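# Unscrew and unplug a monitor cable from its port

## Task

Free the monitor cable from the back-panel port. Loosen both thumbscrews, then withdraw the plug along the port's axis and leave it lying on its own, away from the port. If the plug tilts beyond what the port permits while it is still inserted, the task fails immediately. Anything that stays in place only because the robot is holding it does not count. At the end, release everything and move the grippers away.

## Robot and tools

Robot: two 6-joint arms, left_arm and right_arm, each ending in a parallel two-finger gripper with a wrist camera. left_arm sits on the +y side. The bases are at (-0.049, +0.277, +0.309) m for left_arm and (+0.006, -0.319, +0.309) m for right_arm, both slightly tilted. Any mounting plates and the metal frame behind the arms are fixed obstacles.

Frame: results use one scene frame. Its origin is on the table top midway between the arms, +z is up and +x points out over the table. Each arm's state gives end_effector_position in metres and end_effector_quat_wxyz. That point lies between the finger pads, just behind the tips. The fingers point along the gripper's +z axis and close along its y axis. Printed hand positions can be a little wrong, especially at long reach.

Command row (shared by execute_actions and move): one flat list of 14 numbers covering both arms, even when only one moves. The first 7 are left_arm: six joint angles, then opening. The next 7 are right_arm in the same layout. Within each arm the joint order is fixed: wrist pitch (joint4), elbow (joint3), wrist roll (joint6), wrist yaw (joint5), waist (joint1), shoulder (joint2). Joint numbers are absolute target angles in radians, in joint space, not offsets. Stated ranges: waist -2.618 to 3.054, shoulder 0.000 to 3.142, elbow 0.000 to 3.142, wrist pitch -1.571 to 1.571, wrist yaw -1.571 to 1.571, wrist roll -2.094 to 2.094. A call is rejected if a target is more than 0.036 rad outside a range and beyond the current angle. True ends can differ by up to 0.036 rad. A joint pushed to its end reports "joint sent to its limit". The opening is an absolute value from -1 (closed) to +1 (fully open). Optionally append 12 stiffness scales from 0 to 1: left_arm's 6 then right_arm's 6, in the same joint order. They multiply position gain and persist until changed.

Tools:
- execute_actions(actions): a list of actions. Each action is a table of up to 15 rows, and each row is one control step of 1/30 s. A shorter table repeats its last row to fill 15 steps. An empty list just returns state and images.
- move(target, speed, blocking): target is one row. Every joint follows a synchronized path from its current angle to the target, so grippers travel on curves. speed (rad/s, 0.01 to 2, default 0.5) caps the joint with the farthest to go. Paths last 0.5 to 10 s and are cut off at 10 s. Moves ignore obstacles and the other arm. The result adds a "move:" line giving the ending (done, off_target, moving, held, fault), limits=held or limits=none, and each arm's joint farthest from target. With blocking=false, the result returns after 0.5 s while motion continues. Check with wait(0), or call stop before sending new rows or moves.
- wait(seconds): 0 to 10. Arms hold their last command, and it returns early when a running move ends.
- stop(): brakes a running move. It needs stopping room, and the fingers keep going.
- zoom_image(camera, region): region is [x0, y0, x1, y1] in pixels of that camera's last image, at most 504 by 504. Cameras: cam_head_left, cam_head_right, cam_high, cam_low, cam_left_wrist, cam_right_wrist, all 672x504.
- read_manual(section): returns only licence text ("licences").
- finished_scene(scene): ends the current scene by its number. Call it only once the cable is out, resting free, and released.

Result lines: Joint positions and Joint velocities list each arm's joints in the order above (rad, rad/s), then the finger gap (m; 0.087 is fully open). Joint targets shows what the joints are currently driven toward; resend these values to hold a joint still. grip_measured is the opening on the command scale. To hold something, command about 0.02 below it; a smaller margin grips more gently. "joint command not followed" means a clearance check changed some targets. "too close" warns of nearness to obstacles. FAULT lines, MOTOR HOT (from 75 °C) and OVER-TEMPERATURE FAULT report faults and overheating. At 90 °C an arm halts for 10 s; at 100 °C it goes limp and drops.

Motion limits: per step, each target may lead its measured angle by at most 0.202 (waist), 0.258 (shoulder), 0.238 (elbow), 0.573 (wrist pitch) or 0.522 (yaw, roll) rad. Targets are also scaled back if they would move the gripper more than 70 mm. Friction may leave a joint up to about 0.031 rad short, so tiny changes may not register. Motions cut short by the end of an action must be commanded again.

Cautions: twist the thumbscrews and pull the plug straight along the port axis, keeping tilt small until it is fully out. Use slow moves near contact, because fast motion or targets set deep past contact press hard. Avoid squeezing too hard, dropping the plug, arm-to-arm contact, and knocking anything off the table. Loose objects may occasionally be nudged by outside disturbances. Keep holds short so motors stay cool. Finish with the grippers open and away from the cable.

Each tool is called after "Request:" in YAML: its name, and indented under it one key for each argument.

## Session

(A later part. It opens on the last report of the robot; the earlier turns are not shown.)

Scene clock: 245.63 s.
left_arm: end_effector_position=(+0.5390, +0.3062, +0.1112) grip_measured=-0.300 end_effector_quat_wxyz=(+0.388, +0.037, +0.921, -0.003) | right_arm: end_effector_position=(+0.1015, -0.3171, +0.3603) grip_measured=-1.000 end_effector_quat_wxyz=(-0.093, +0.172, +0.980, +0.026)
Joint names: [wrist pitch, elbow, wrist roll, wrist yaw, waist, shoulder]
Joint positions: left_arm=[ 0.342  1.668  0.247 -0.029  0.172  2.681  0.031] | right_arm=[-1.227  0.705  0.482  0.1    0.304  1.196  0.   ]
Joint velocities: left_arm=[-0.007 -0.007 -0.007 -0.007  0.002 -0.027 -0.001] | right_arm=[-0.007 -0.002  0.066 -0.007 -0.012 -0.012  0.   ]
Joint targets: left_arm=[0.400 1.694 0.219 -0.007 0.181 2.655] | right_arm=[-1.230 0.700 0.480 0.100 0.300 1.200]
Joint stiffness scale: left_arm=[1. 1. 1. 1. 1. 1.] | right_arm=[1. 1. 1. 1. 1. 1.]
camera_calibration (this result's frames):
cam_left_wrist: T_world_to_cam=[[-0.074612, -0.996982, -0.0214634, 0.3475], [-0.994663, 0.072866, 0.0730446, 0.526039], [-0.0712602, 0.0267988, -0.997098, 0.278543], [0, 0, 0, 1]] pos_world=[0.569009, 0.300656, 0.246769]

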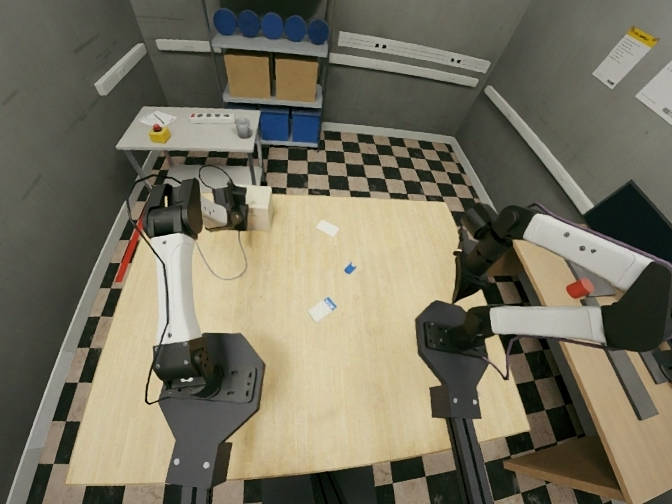

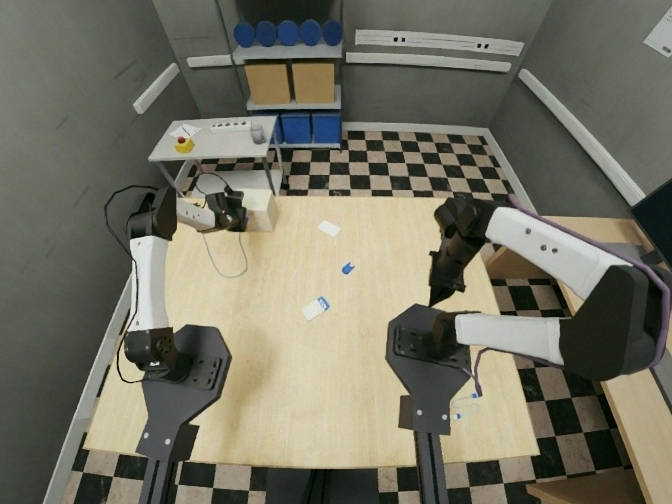

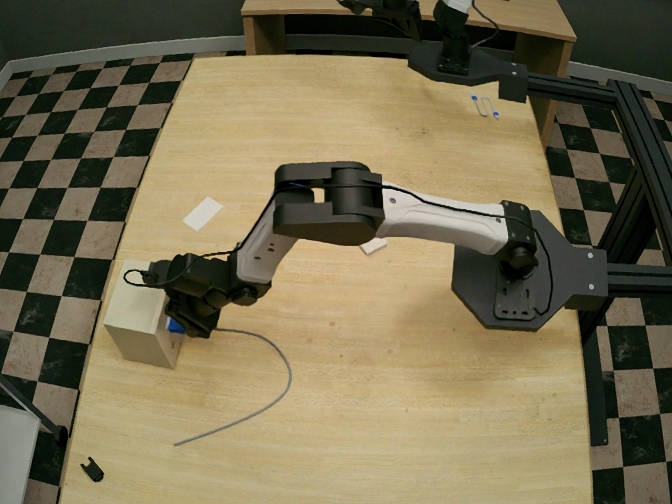

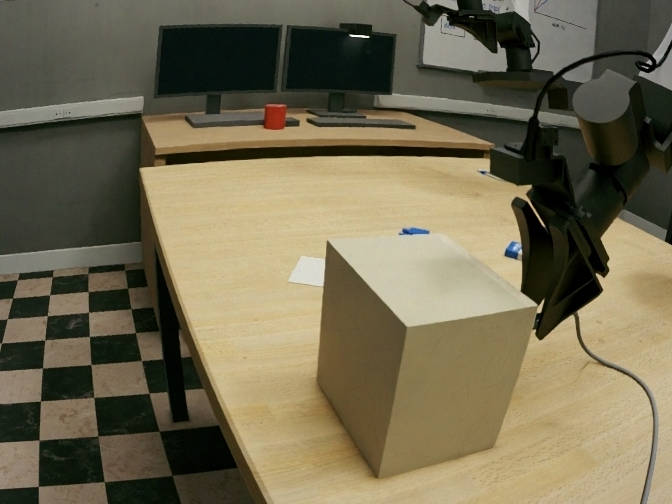

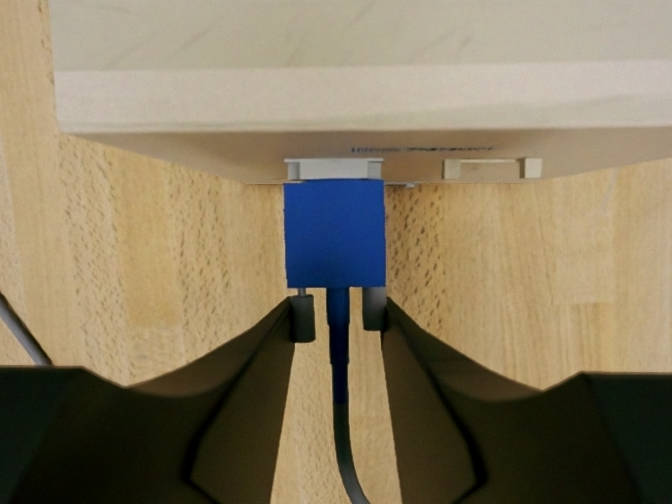

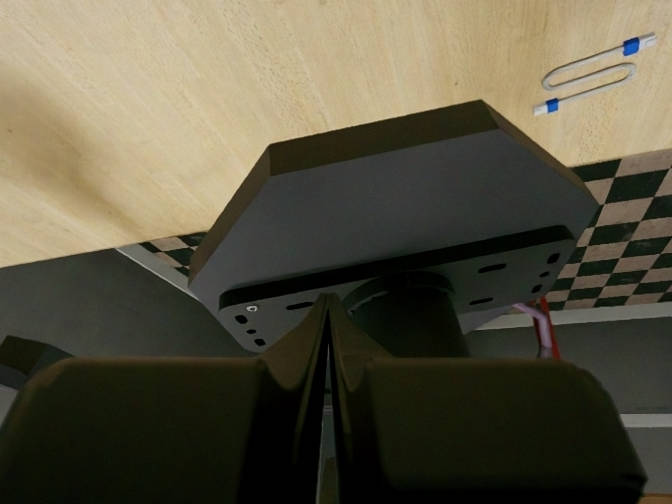

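Request:
execute_actions:
  actions:
    - [[0.405,1.695,0.219,-0.007,0.183,2.652,-0.4,-1.23,0.7,0.48,0.1,0.3,1.2,-1],[0.41,1.697,0.219,-0.007,0.185,2.649,-0.4,-1.23,0.7,0.48,0.1,0.3,1.2,-1],[0.415,1.698,0.219,-0.007,0.187,2.646,-0.4,-1.23,0.7,0.48,0.1,0.3,1.2,-1],[0.42,1.7,0.219,-0.007,0.187,2.643,-0.4,-1.23,0.7,0.48,0.1,0.3,1.2,-1],[0.425,1.701,0.219,-0.007,0.187,2.64,-0.4,-1.23,0.7,0.48,0.1,0.3,1.2,-1],[0.43,1.702,0.219,-0.007,0.187,2.637,-0.4,-1.23,0.7,0.48,0.1,0.3,1.2,-1]]

Request:
zoom_image:
  camera: "cam_left_wrist"
  region: [240,140,440,350]

Scene clock: 246.60 s.
left_arm: end_effector_position=(+0.5397, +0.3065, +0.1120) grip_measured=-0.300 end_effector_quat_wxyz=(+0.390, +0.035, +0.920, -0.005) | right_arm: end_effector_position=(+0.1015, -0.3171, +0.3603) grip_measured=-1.000 end_effector_quat_wxyz=(-0.093, +0.172, +0.980, +0.026)
Joint names: [wrist pitch, elbow, wrist roll, wrist yaw, waist, shoulder]
Joint positions: left_arm=[ 0.344  1.668  0.243 -0.023  0.174  2.679  0.031] | right_arm=[-1.227  0.705  0.482  0.1    0.304  1.196  0.   ]
Joint velocities: left_arm=[-0.007  0.007 -0.095 -0.022 -0.012  0.007  0.001] | right_arm=[ 0.007  0.002  0.081  0.022  0.002 -0.007  0.   ]
Joint targets: left_arm=[0.430 1.702 0.219 -0.007 0.187 2.637] | right_arm=[-1.230 0.700 0.480 0.100 0.300 1.200]
Joint stiffness scale: left_arm=[1. 1. 1. 1. 1. 1.] | right_arm=[1. 1. 1. 1. 1. 1.]
camera_calibration (this result's frames):
cam_left_wrist: T_world_to_cam=[[-0.0736665, -0.99717, -0.0150097, 0.346697], [-0.994984, 0.0724671, 0.0689556, 0.527438], [-0.0676727, 0.0200142, -0.997507, 0.279572], [0, 0, 0, 1]] pos_world=[0.569252, 0.301899, 0.247709]

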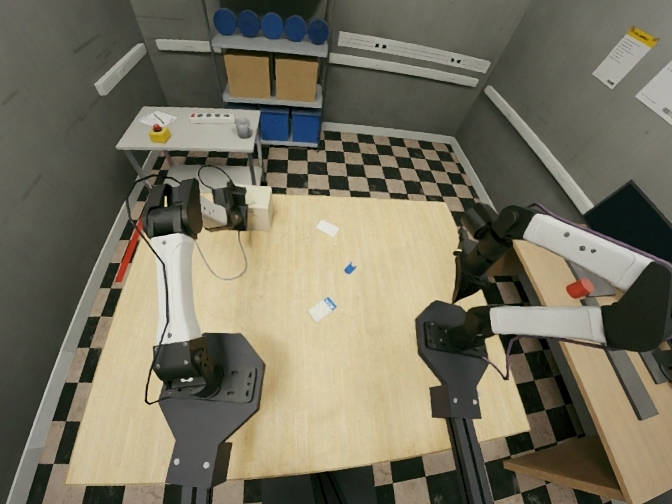

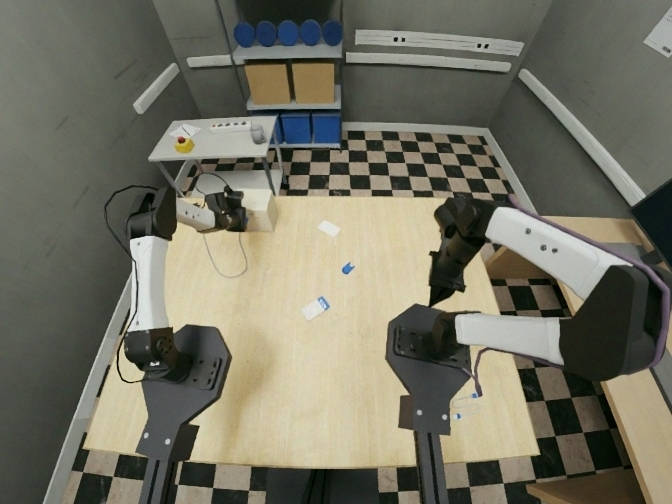

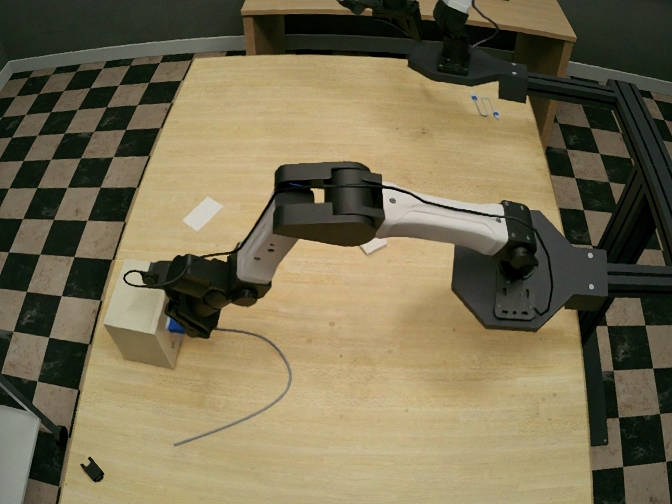

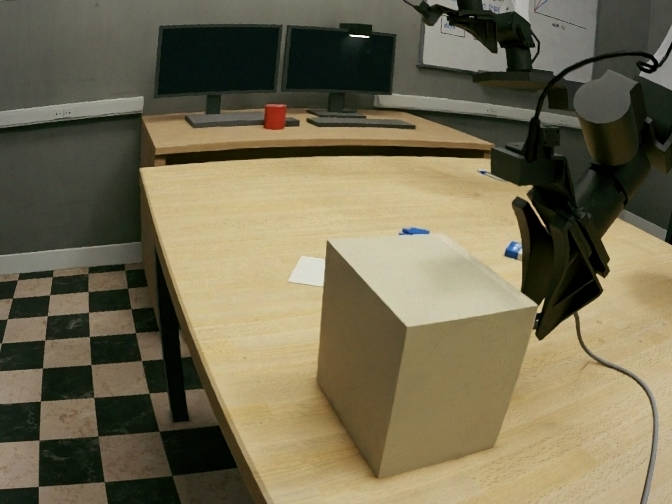

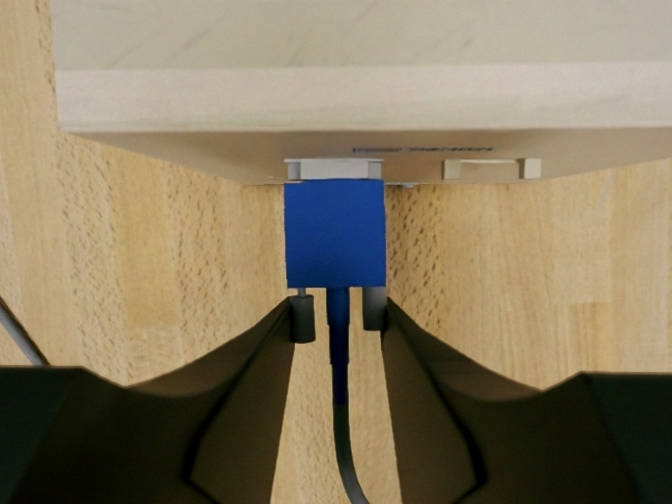

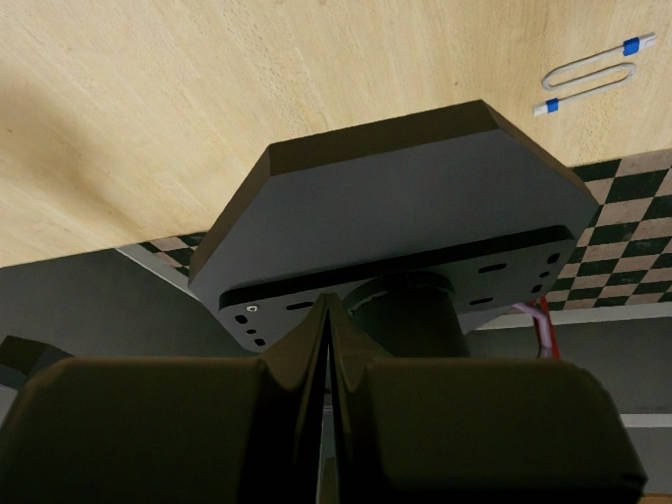

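Region (240, 140, 440, 350) of cam_left_wrist's 672x504 image, scaled by 2.400, with more detail than that image has; it fills the left 480 columns of this view, and the rest is white.

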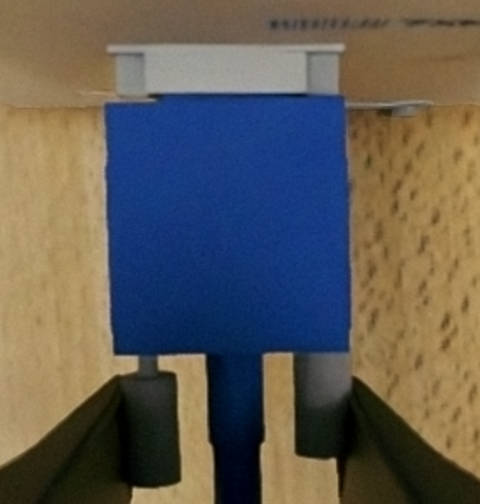

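Request:
execute_actions:
  actions:
    - [[0.4,1.69,0.23,-0.015,0.18,2.65,-0.4,-1.23,0.7,0.48,0.1,0.3,1.2,-1],[0.37,1.68,0.24,-0.02,0.177,2.665,-0.4,-1.23,0.7,0.48,0.1,0.3,1.2,-1],[0.344,1.67,0.243,-0.023,0.175,2.68,-0.4,-1.23,0.7,0.48,0.1,0.3,1.2,-1],[0.344,1.67,0.243,-0.023,0.175,2.68,-0.4,-1.23,0.7,0.48,0.1,0.3,1.2,-1],[0.344,1.67,0.243,-0.023,0.175,2.68,0.1,-1.23,0.7,0.48,0.1,0.3,1.2,-1],[0.344,1.67,0.243,-0.023,0.175,2.68,0.1,-1.23,0.7,0.48,0.1,0.3,1.2,-1],[0.344,1.67,0.243,-0.023,0.175,2.68,0.1,-1.23,0.7,0.48,0.1,0.3,1.2,-1],[0.33,1.685,0.29,-0.023,0.172,2.695,0.1,-1.23,0.7,0.48,0.1,0.3,1.2,-1],[0.317,1.697,0.335,-0.023,0.169,2.703,0.1,-1.23,0.7,0.48,0.1,0.3,1.2,-1],[0.304,1.707,0.38,-0.023,0.166,2.71,0.1,-1.23,0.7,0.48,0.1,0.3,1.2,-1],[0.291,1.717,0.425,-0.023,0.163,2.717,0.1,-1.23,0.7,0.48,0.1,0.3,1.2,-1],[0.279,1.727,0.466,-0.023,0.16,2.724,0.1,-1.23,0.7,0.48,0.1,0.3,1.2,-1],[0.279,1.737,0.466,-0.023,0.157,2.731,0.1,-1.23,0.7,0.48,0.1,0.3,1.2,-1]]

Request:
wait:
  seconds: 0.4

Scene clock: 252.50 s.
left_arm: end_effector_position=(+0.5469, +0.3098, +0.1095) grip_measured=+0.100 end_effector_quat_wxyz=(+0.388, +0.109, +0.915, +0.023) | right_arm: end_effector_position=(+0.1015, -0.3171, +0.3603) grip_measured=-1.000 end_effector_quat_wxyz=(-0.093, +0.172, +0.980, +0.026)
Joint names: [wrist pitch, elbow, wrist roll, wrist yaw, waist, shoulder]
Joint positions: left_arm=[ 0.314  1.719  0.398 -0.023  0.169  2.706  0.048] | right_arm=[-1.227  0.705  0.482  0.1    0.304  1.196  0.   ]
Joint velocities: left_arm=[-0.051  0.095  0.388 -0.007 -0.076  0.051 -0.   ] | right_arm=[ 0.051 -0.017  0.037 -0.022  0.022  0.007  0.   ]
Joint targets: left_arm=[0.279 1.737 0.466 -0.023 0.157 2.731] | right_arm=[-1.230 0.700 0.480 0.100 0.300 1.200]
Joint stiffness scale: left_arm=[1. 1. 1. 1. 1. 1.] | right_arm=[1. 1. 1. 1. 1. 1.]
camera_calibration (this result's frames):
cam_left_wrist: T_world_to_cam=[[-0.185558, -0.974814, -0.123714, 0.416648], [-0.981002, 0.176525, 0.080461, 0.493427], [-0.056596, 0.136293, -0.989051, 0.234512], [0, 0, 0, 1]] pos_world=[0.574638, 0.28709, 0.243788]

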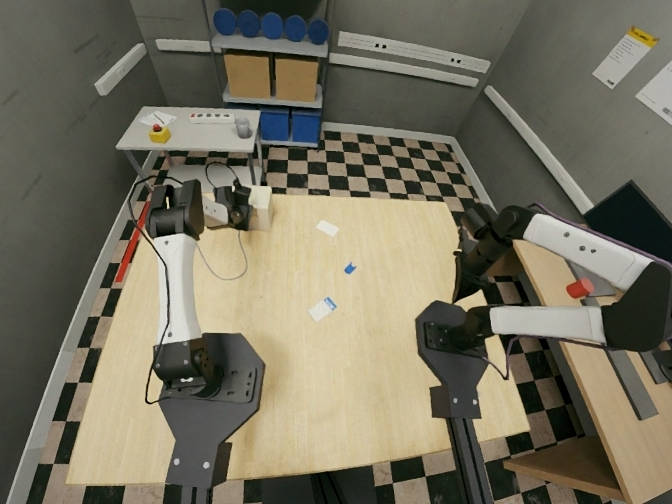

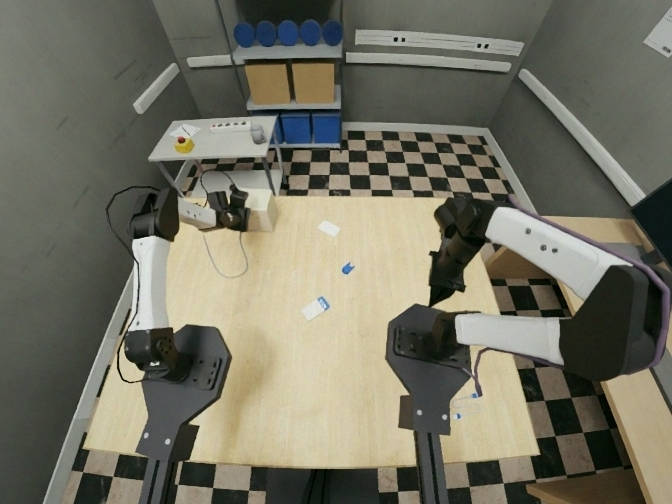

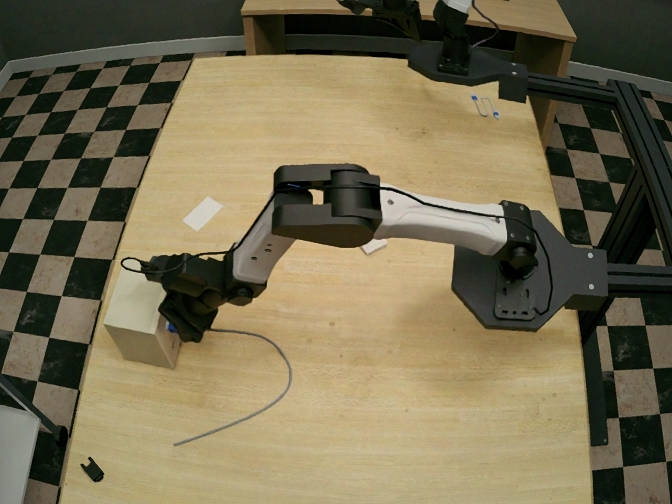

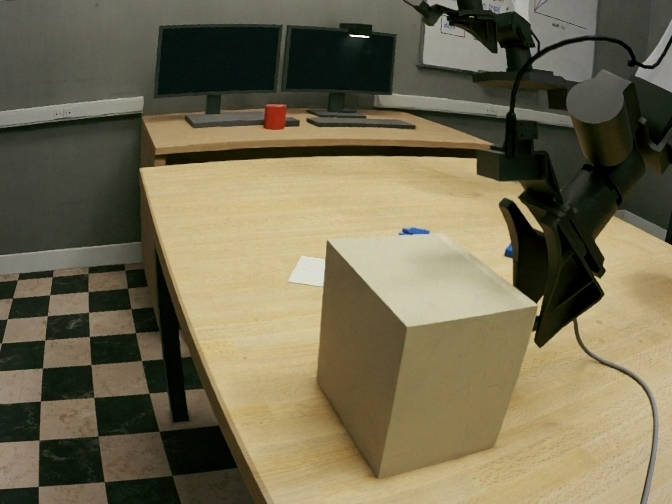

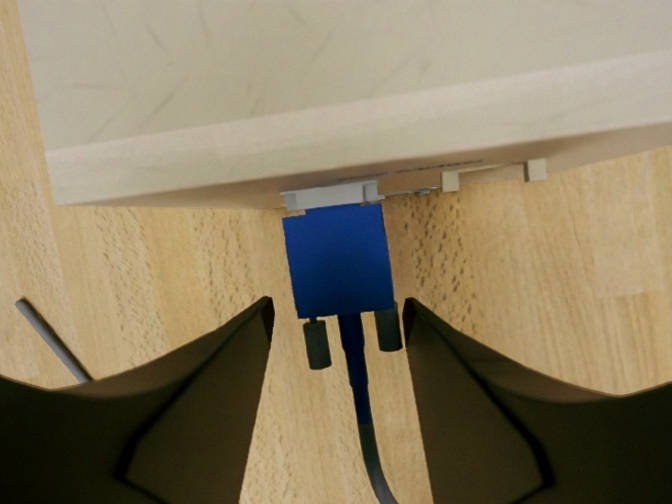

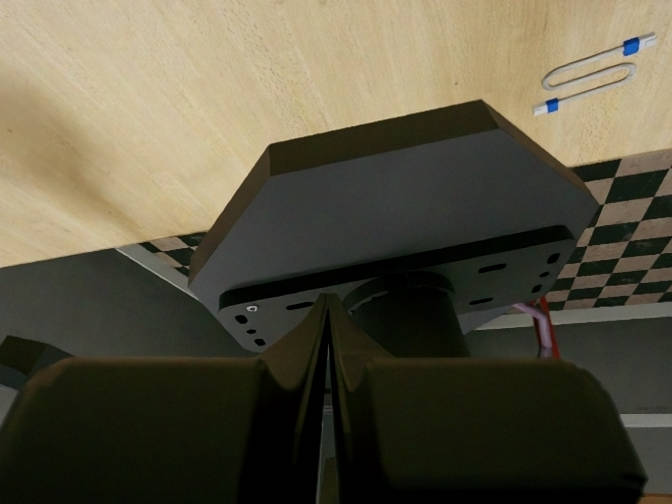

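Scene clock: 252.90 s.
left_arm: end_effector_position=(+0.5441, +0.3072, +0.1062) grip_measured=+0.100 end_effector_quat_wxyz=(+0.379, +0.140, +0.914, +0.030) | right_arm: end_effector_position=(+0.1015, -0.3171, +0.3603) grip_measured=-1.000 end_effector_quat_wxyz=(-0.093, +0.172, +0.980, +0.026)
Joint names: [wrist pitch, elbow, wrist roll, wrist yaw, waist, shoulder]
Joint positions: left_arm=[ 0.298  1.722  0.456 -0.023  0.163  2.711  0.048] | right_arm=[-1.227  0.705  0.482  0.1    0.304  1.196  0.   ]
Joint velocities: left_arm=[ 0.022 -0.007  0.11  -0.022 -0.007 -0.002  0.001] | right_arm=[-0.007  0.002 -0.022 -0.066  0.002  0.002  0.   ]
Joint targets: left_arm=[0.279 1.737 0.466 -0.023 0.157 2.731] | right_arm=[-1.230 0.700 0.480 0.100 0.300 1.200]
Joint stiffness scale: left_arm=[1. 1. 1. 1. 1. 1.] | right_arm=[1. 1. 1. 1. 1. 1.]
wait: 0.40 s; no rest
camera_calibration (this result's frames):
cam_left_wrist: T_world_to_cam=[[-0.236624, -0.958558, -0.158668, 0.439649], [-0.969563, 0.222385, 0.102433, 0.468674], [-0.0629026, 0.178077, -0.982004, 0.221228], [0, 0, 0, 1]] pos_world=[0.572357, 0.277807, 0.238997]

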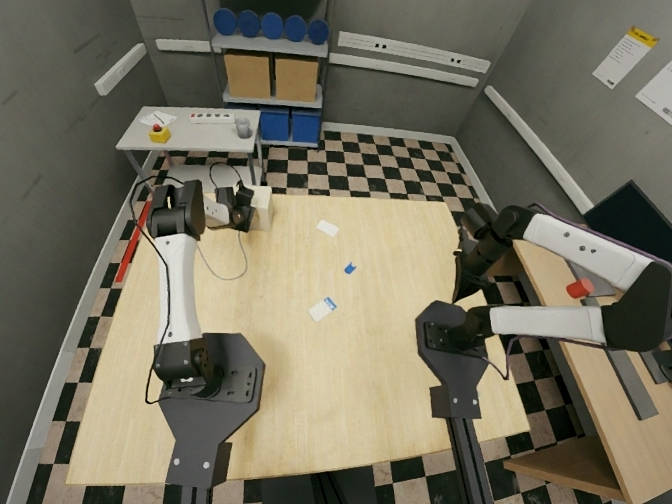

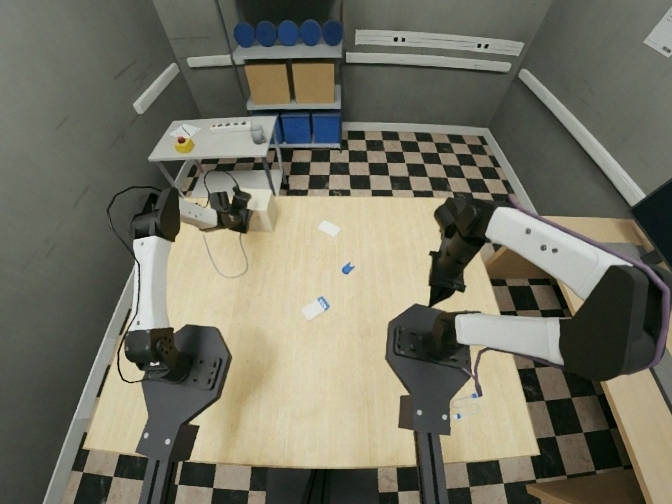

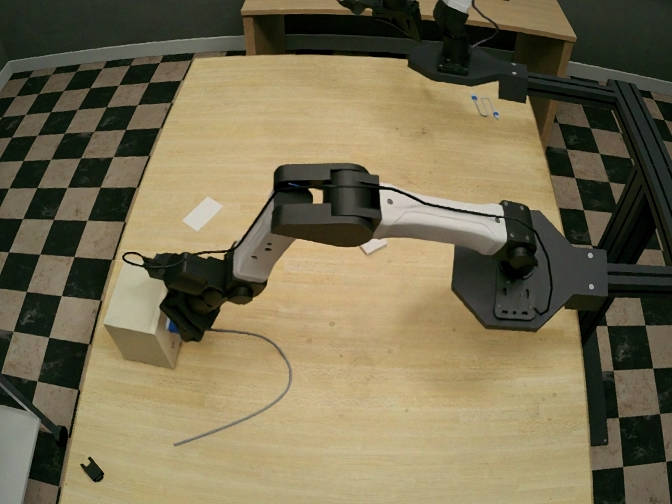

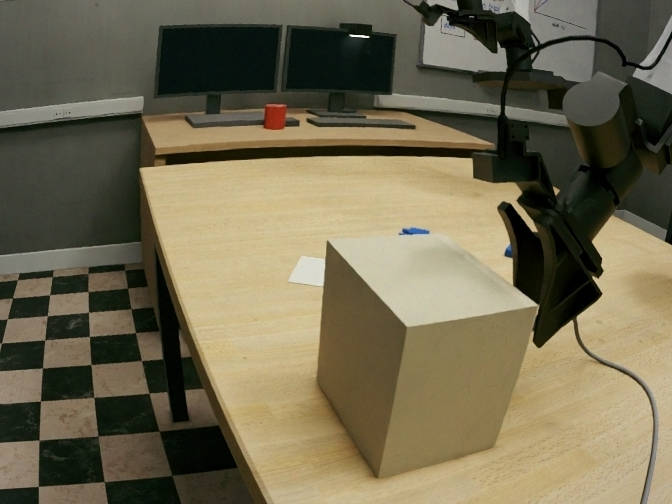

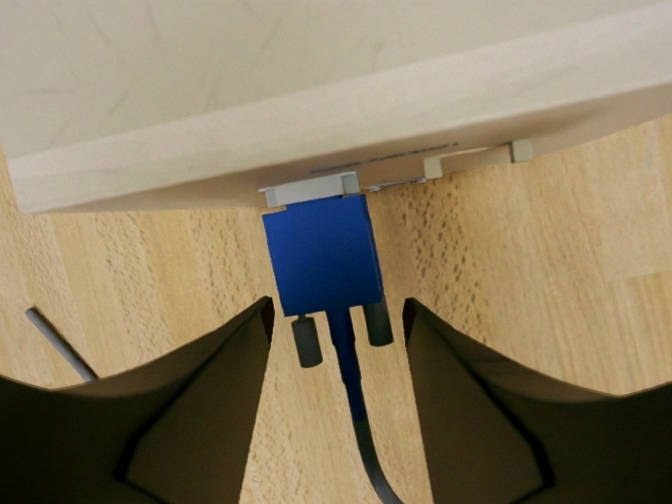

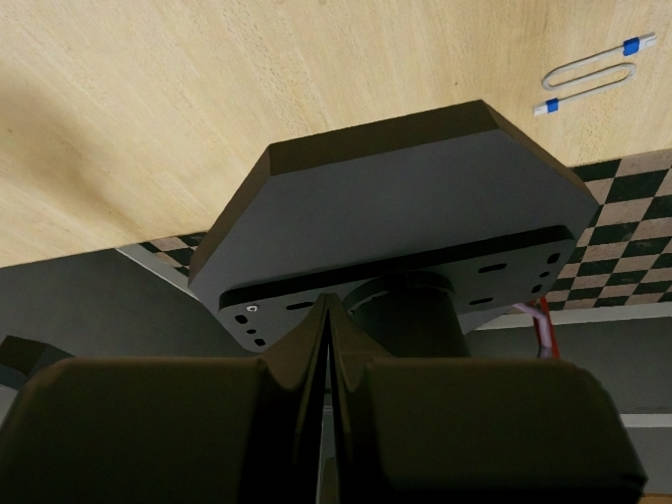

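Request:
execute_actions:
  actions:
    - [[0.285,1.737,0.46,-0.023,0.165,2.71,0.0,-1.23,0.7,0.48,0.1,0.3,1.2,-1],[0.285,1.737,0.46,-0.023,0.165,2.71,-0.08,-1.23,0.7,0.48,0.1,0.3,1.2,-1],[0.285,1.737,0.46,-0.023,0.165,2.71,-0.12,-1.23,0.7,0.48,0.1,0.3,1.2,-1],[0.285,1.737,0.46,-0.023,0.165,2.71,-0.15,-1.23,0.7,0.48,0.1,0.3,1.2,-1],[0.285,1.737,0.46,-0.023,0.165,2.71,-0.17,-1.23,0.7,0.48,0.1,0.3,1.2,-1],[0.285,1.737,0.46,-0.023,0.165,2.71,-0.19,-1.23,0.7,0.48,0.1,0.3,1.2,-1],[0.285,1.737,0.46,-0.023,0.165,2.71,-0.21,-1.23,0.7,0.48,0.1,0.3,1.2,-1],[0.285,1.737,0.46,-0.023,0.165,2.71,-0.225,-1.23,0.7,0.48,0.1,0.3,1.2,-1],[0.285,1.737,0.46,-0.023,0.165,2.71,-0.24,-1.23,0.7,0.48,0.1,0.3,1.2,-1]]

Request:
zoom_image:
  camera: "cam_left_wrist"
  region: [230,160,440,380]

Scene clock: 254.83 s.
left_arm: end_effector_position=(+0.5439, +0.3073, +0.1061) grip_measured=-0.237 end_effector_quat_wxyz=(+0.379, +0.142, +0.914, +0.031) | right_arm: end_effector_position=(+0.1015, -0.3171, +0.3603) grip_measured=-1.000 end_effector_quat_wxyz=(-0.093, +0.172, +0.980, +0.026)
Joint names: [wrist pitch, elbow, wrist roll, wrist yaw, waist, shoulder]
Joint positions: left_arm=[ 0.298  1.722  0.46  -0.023  0.163  2.711  0.033] | right_arm=[-1.227  0.705  0.482  0.1    0.304  1.196  0.   ]
Joint velocities: left_arm=[-0.051  0.027 -0.037  0.022  0.007  0.007 -0.001] | right_arm=[ 0.081 -0.007 -0.066 -0.081  0.007  0.002  0.   ]
Joint targets: left_arm=[0.285 1.737 0.460 -0.023 0.165 2.710] | right_arm=[-1.230 0.700 0.480 0.100 0.300 1.200]
Joint stiffness scale: left_arm=[1. 1. 1. 1. 1. 1.] | right_arm=[1. 1. 1. 1. 1. 1.]
camera_calibration (this result's frames):
cam_left_wrist: T_world_to_cam=[[-0.239437, -0.957462, -0.161047, 0.44117], [-0.96887, 0.224871, 0.103559, 0.467282], [-0.0629387, 0.180829, -0.981499, 0.220237], [0, 0, 0, 1]] pos_world=[0.572229, 0.2775, 0.23882]

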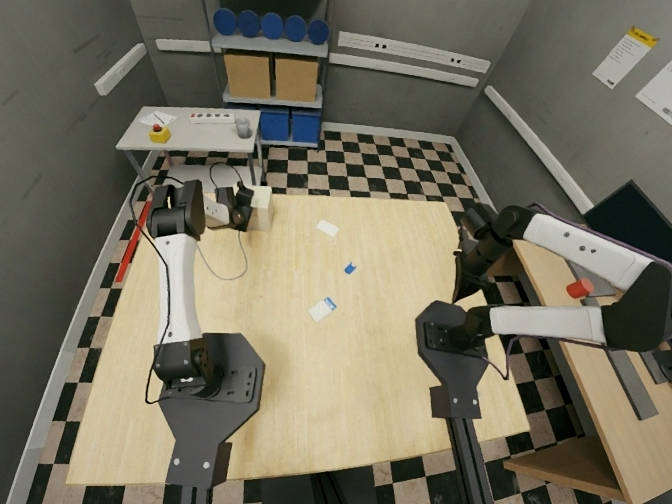

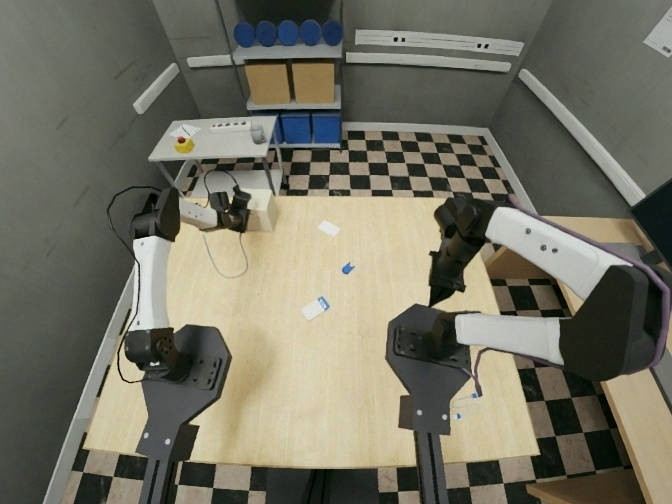

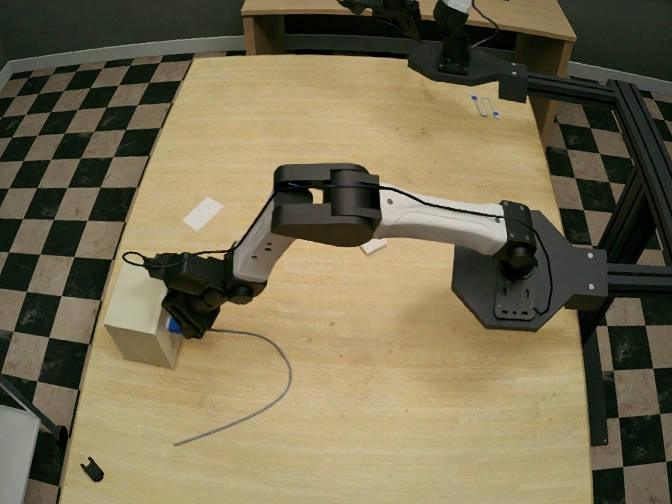

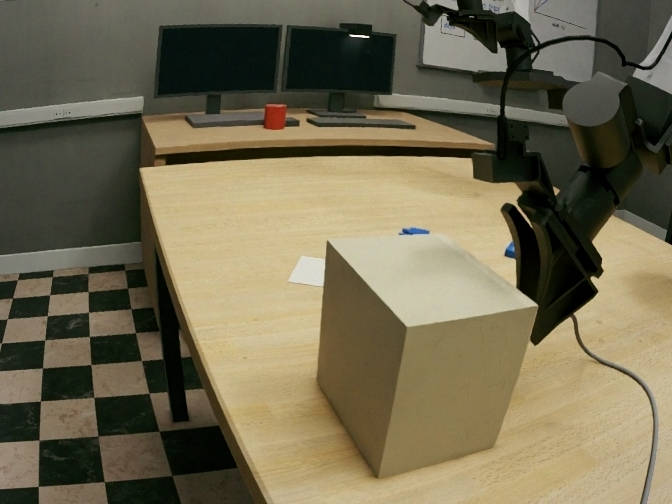

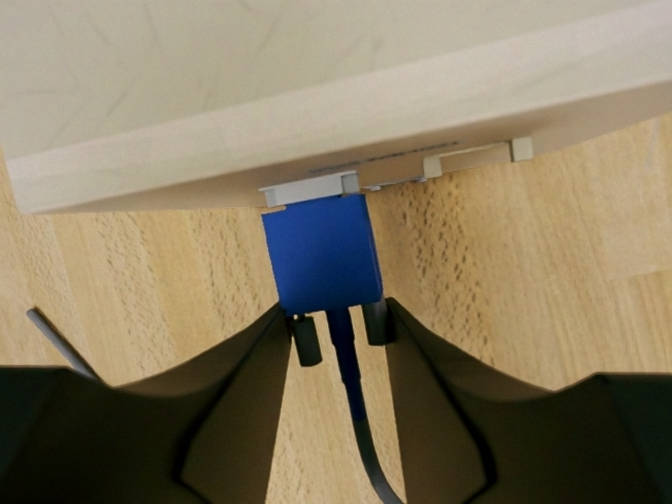

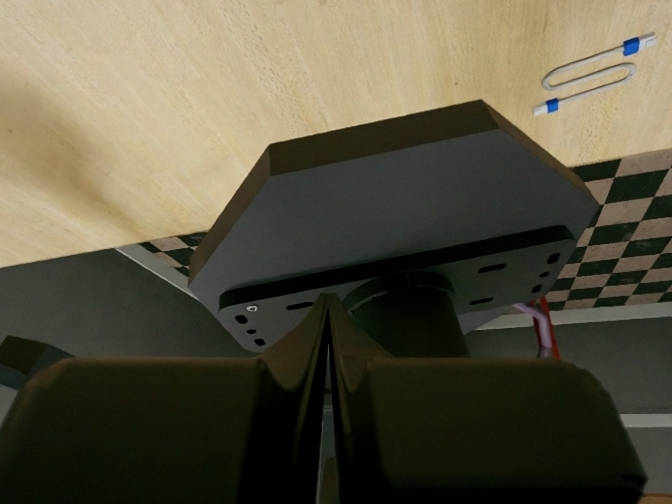

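Region (230, 160, 440, 380) of cam_left_wrist's 672x504 image, scaled by 2.291, with more detail than that image has; it fills the left 481 columns of this view, and the rest is white.

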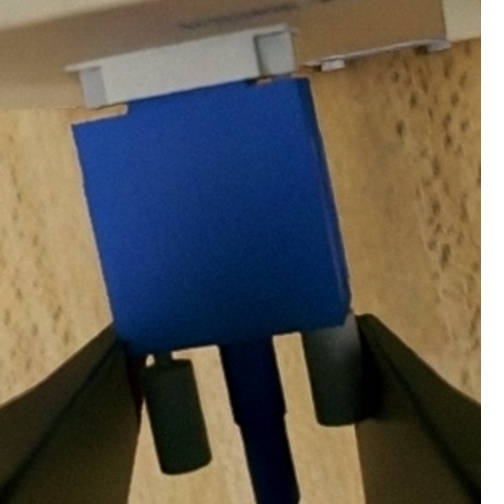

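Request:
move:
  target: [0.167,1.801,0.288,0.281,0.261,2.705,-0.255,-1.23,0.7,0.48,0.1,0.3,1.2,-1]
  speed: 0.4

Request:
zoom_image:
  camera: "cam_left_wrist"
  region: [230,160,440,380]

Scene clock: 256.60 s.
left_arm: end_effector_position=(+0.5436, +0.3067, +0.1103) grip_measured=-0.252 end_effector_quat_wxyz=(+0.383, +0.080, +0.914, -0.108) | right_arm: end_effector_position=(+0.1015, -0.3171, +0.3603) grip_measured=-1.000 end_effector_quat_wxyz=(-0.093, +0.172, +0.980, +0.026)
Joint names: [wrist pitch, elbow, wrist roll, wrist yaw, waist, shoulder]
Joint positions: left_arm=[0.192 1.783 0.302 0.251 0.249 2.711 0.033] | right_arm=[-1.227  0.705  0.482  0.1    0.304  1.196  0.   ]
Joint velocities: left_arm=[-0.022 -0.007 -0.007  0.007 -0.007 -0.007 -0.001] | right_arm=[-0.037  0.022 -0.022 -0.037 -0.017  0.002  0.   ]
Joint targets: left_arm=[0.167 1.801 0.288 0.281 0.261 2.705] | right_arm=[-1.230 0.700 0.480 0.100 0.300 1.200]
Joint stiffness scale: left_arm=[1. 1. 1. 1. 1. 1.] | right_arm=[1. 1. 1. 1. 1. 1.]
move: off_target (left_arm); limits=none; left_arm: farthest joint: the wrist yaw, 0.030 radians from its target (0.304 radians at the start); right_arm: farthest joint: the elbow, 0.005 radians from its target (0.005 radians at the start)
camera_calibration (this result's frames):
cam_left_wrist: T_world_to_cam=[[-0.233503, -0.962364, 0.139038, 0.406368], [-0.968012, 0.243573, 0.0602119, 0.465205], [-0.0918117, -0.120531, -0.988455, 0.333352], [0, 0, 0, 1]] pos_world=[0.575818, 0.317942, 0.244991]

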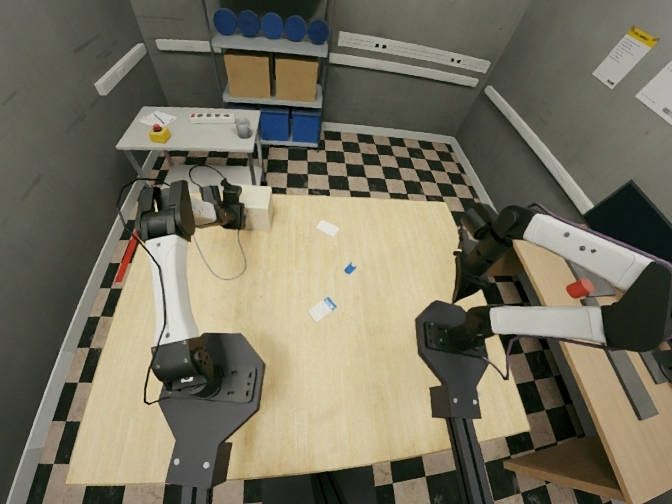

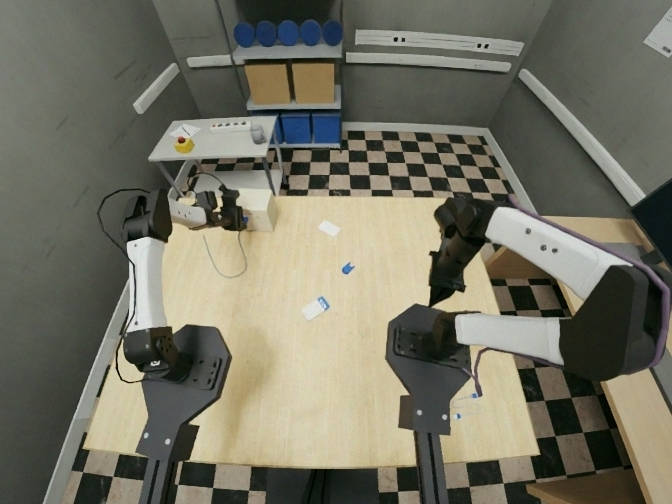

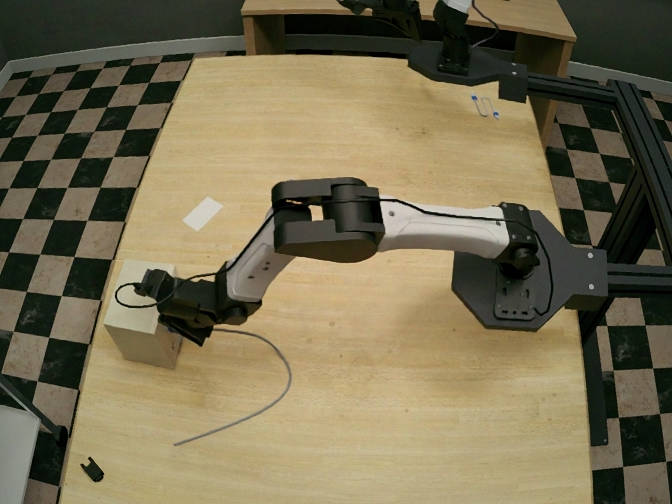

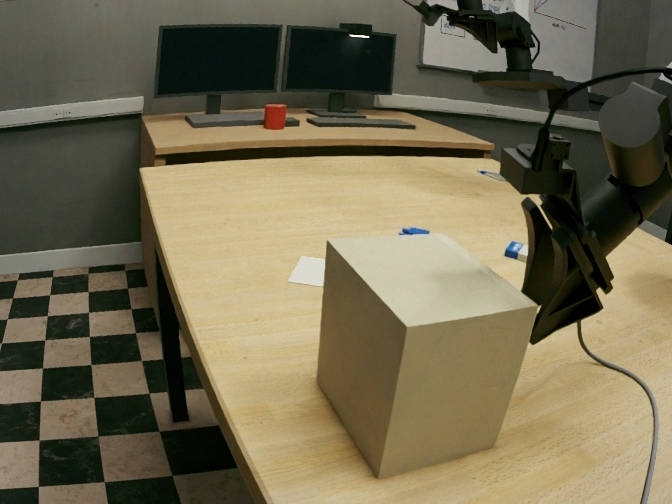

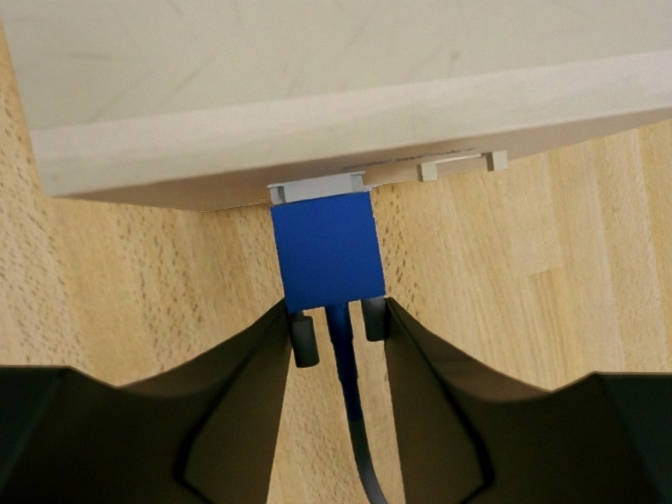

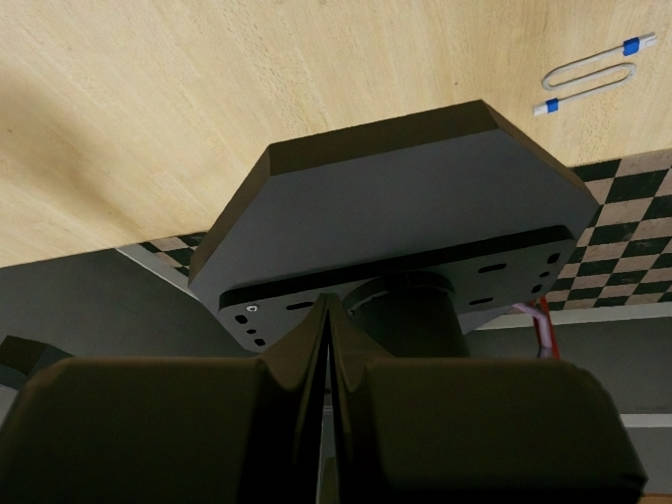

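Region (230, 160, 440, 380) of cam_left_wrist's 672x504 image, scaled by 2.291, with more detail than that image has; it fills the left 481 columns of this view, and the rest is white.

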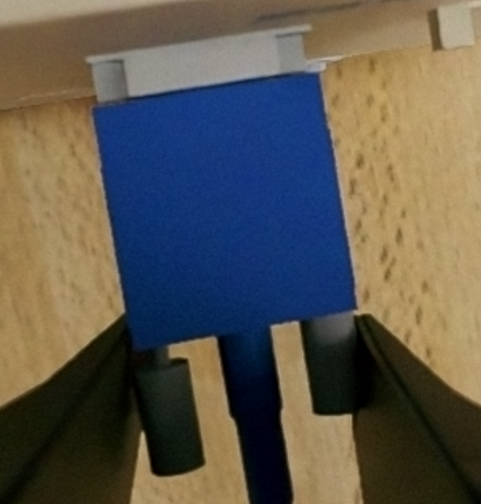

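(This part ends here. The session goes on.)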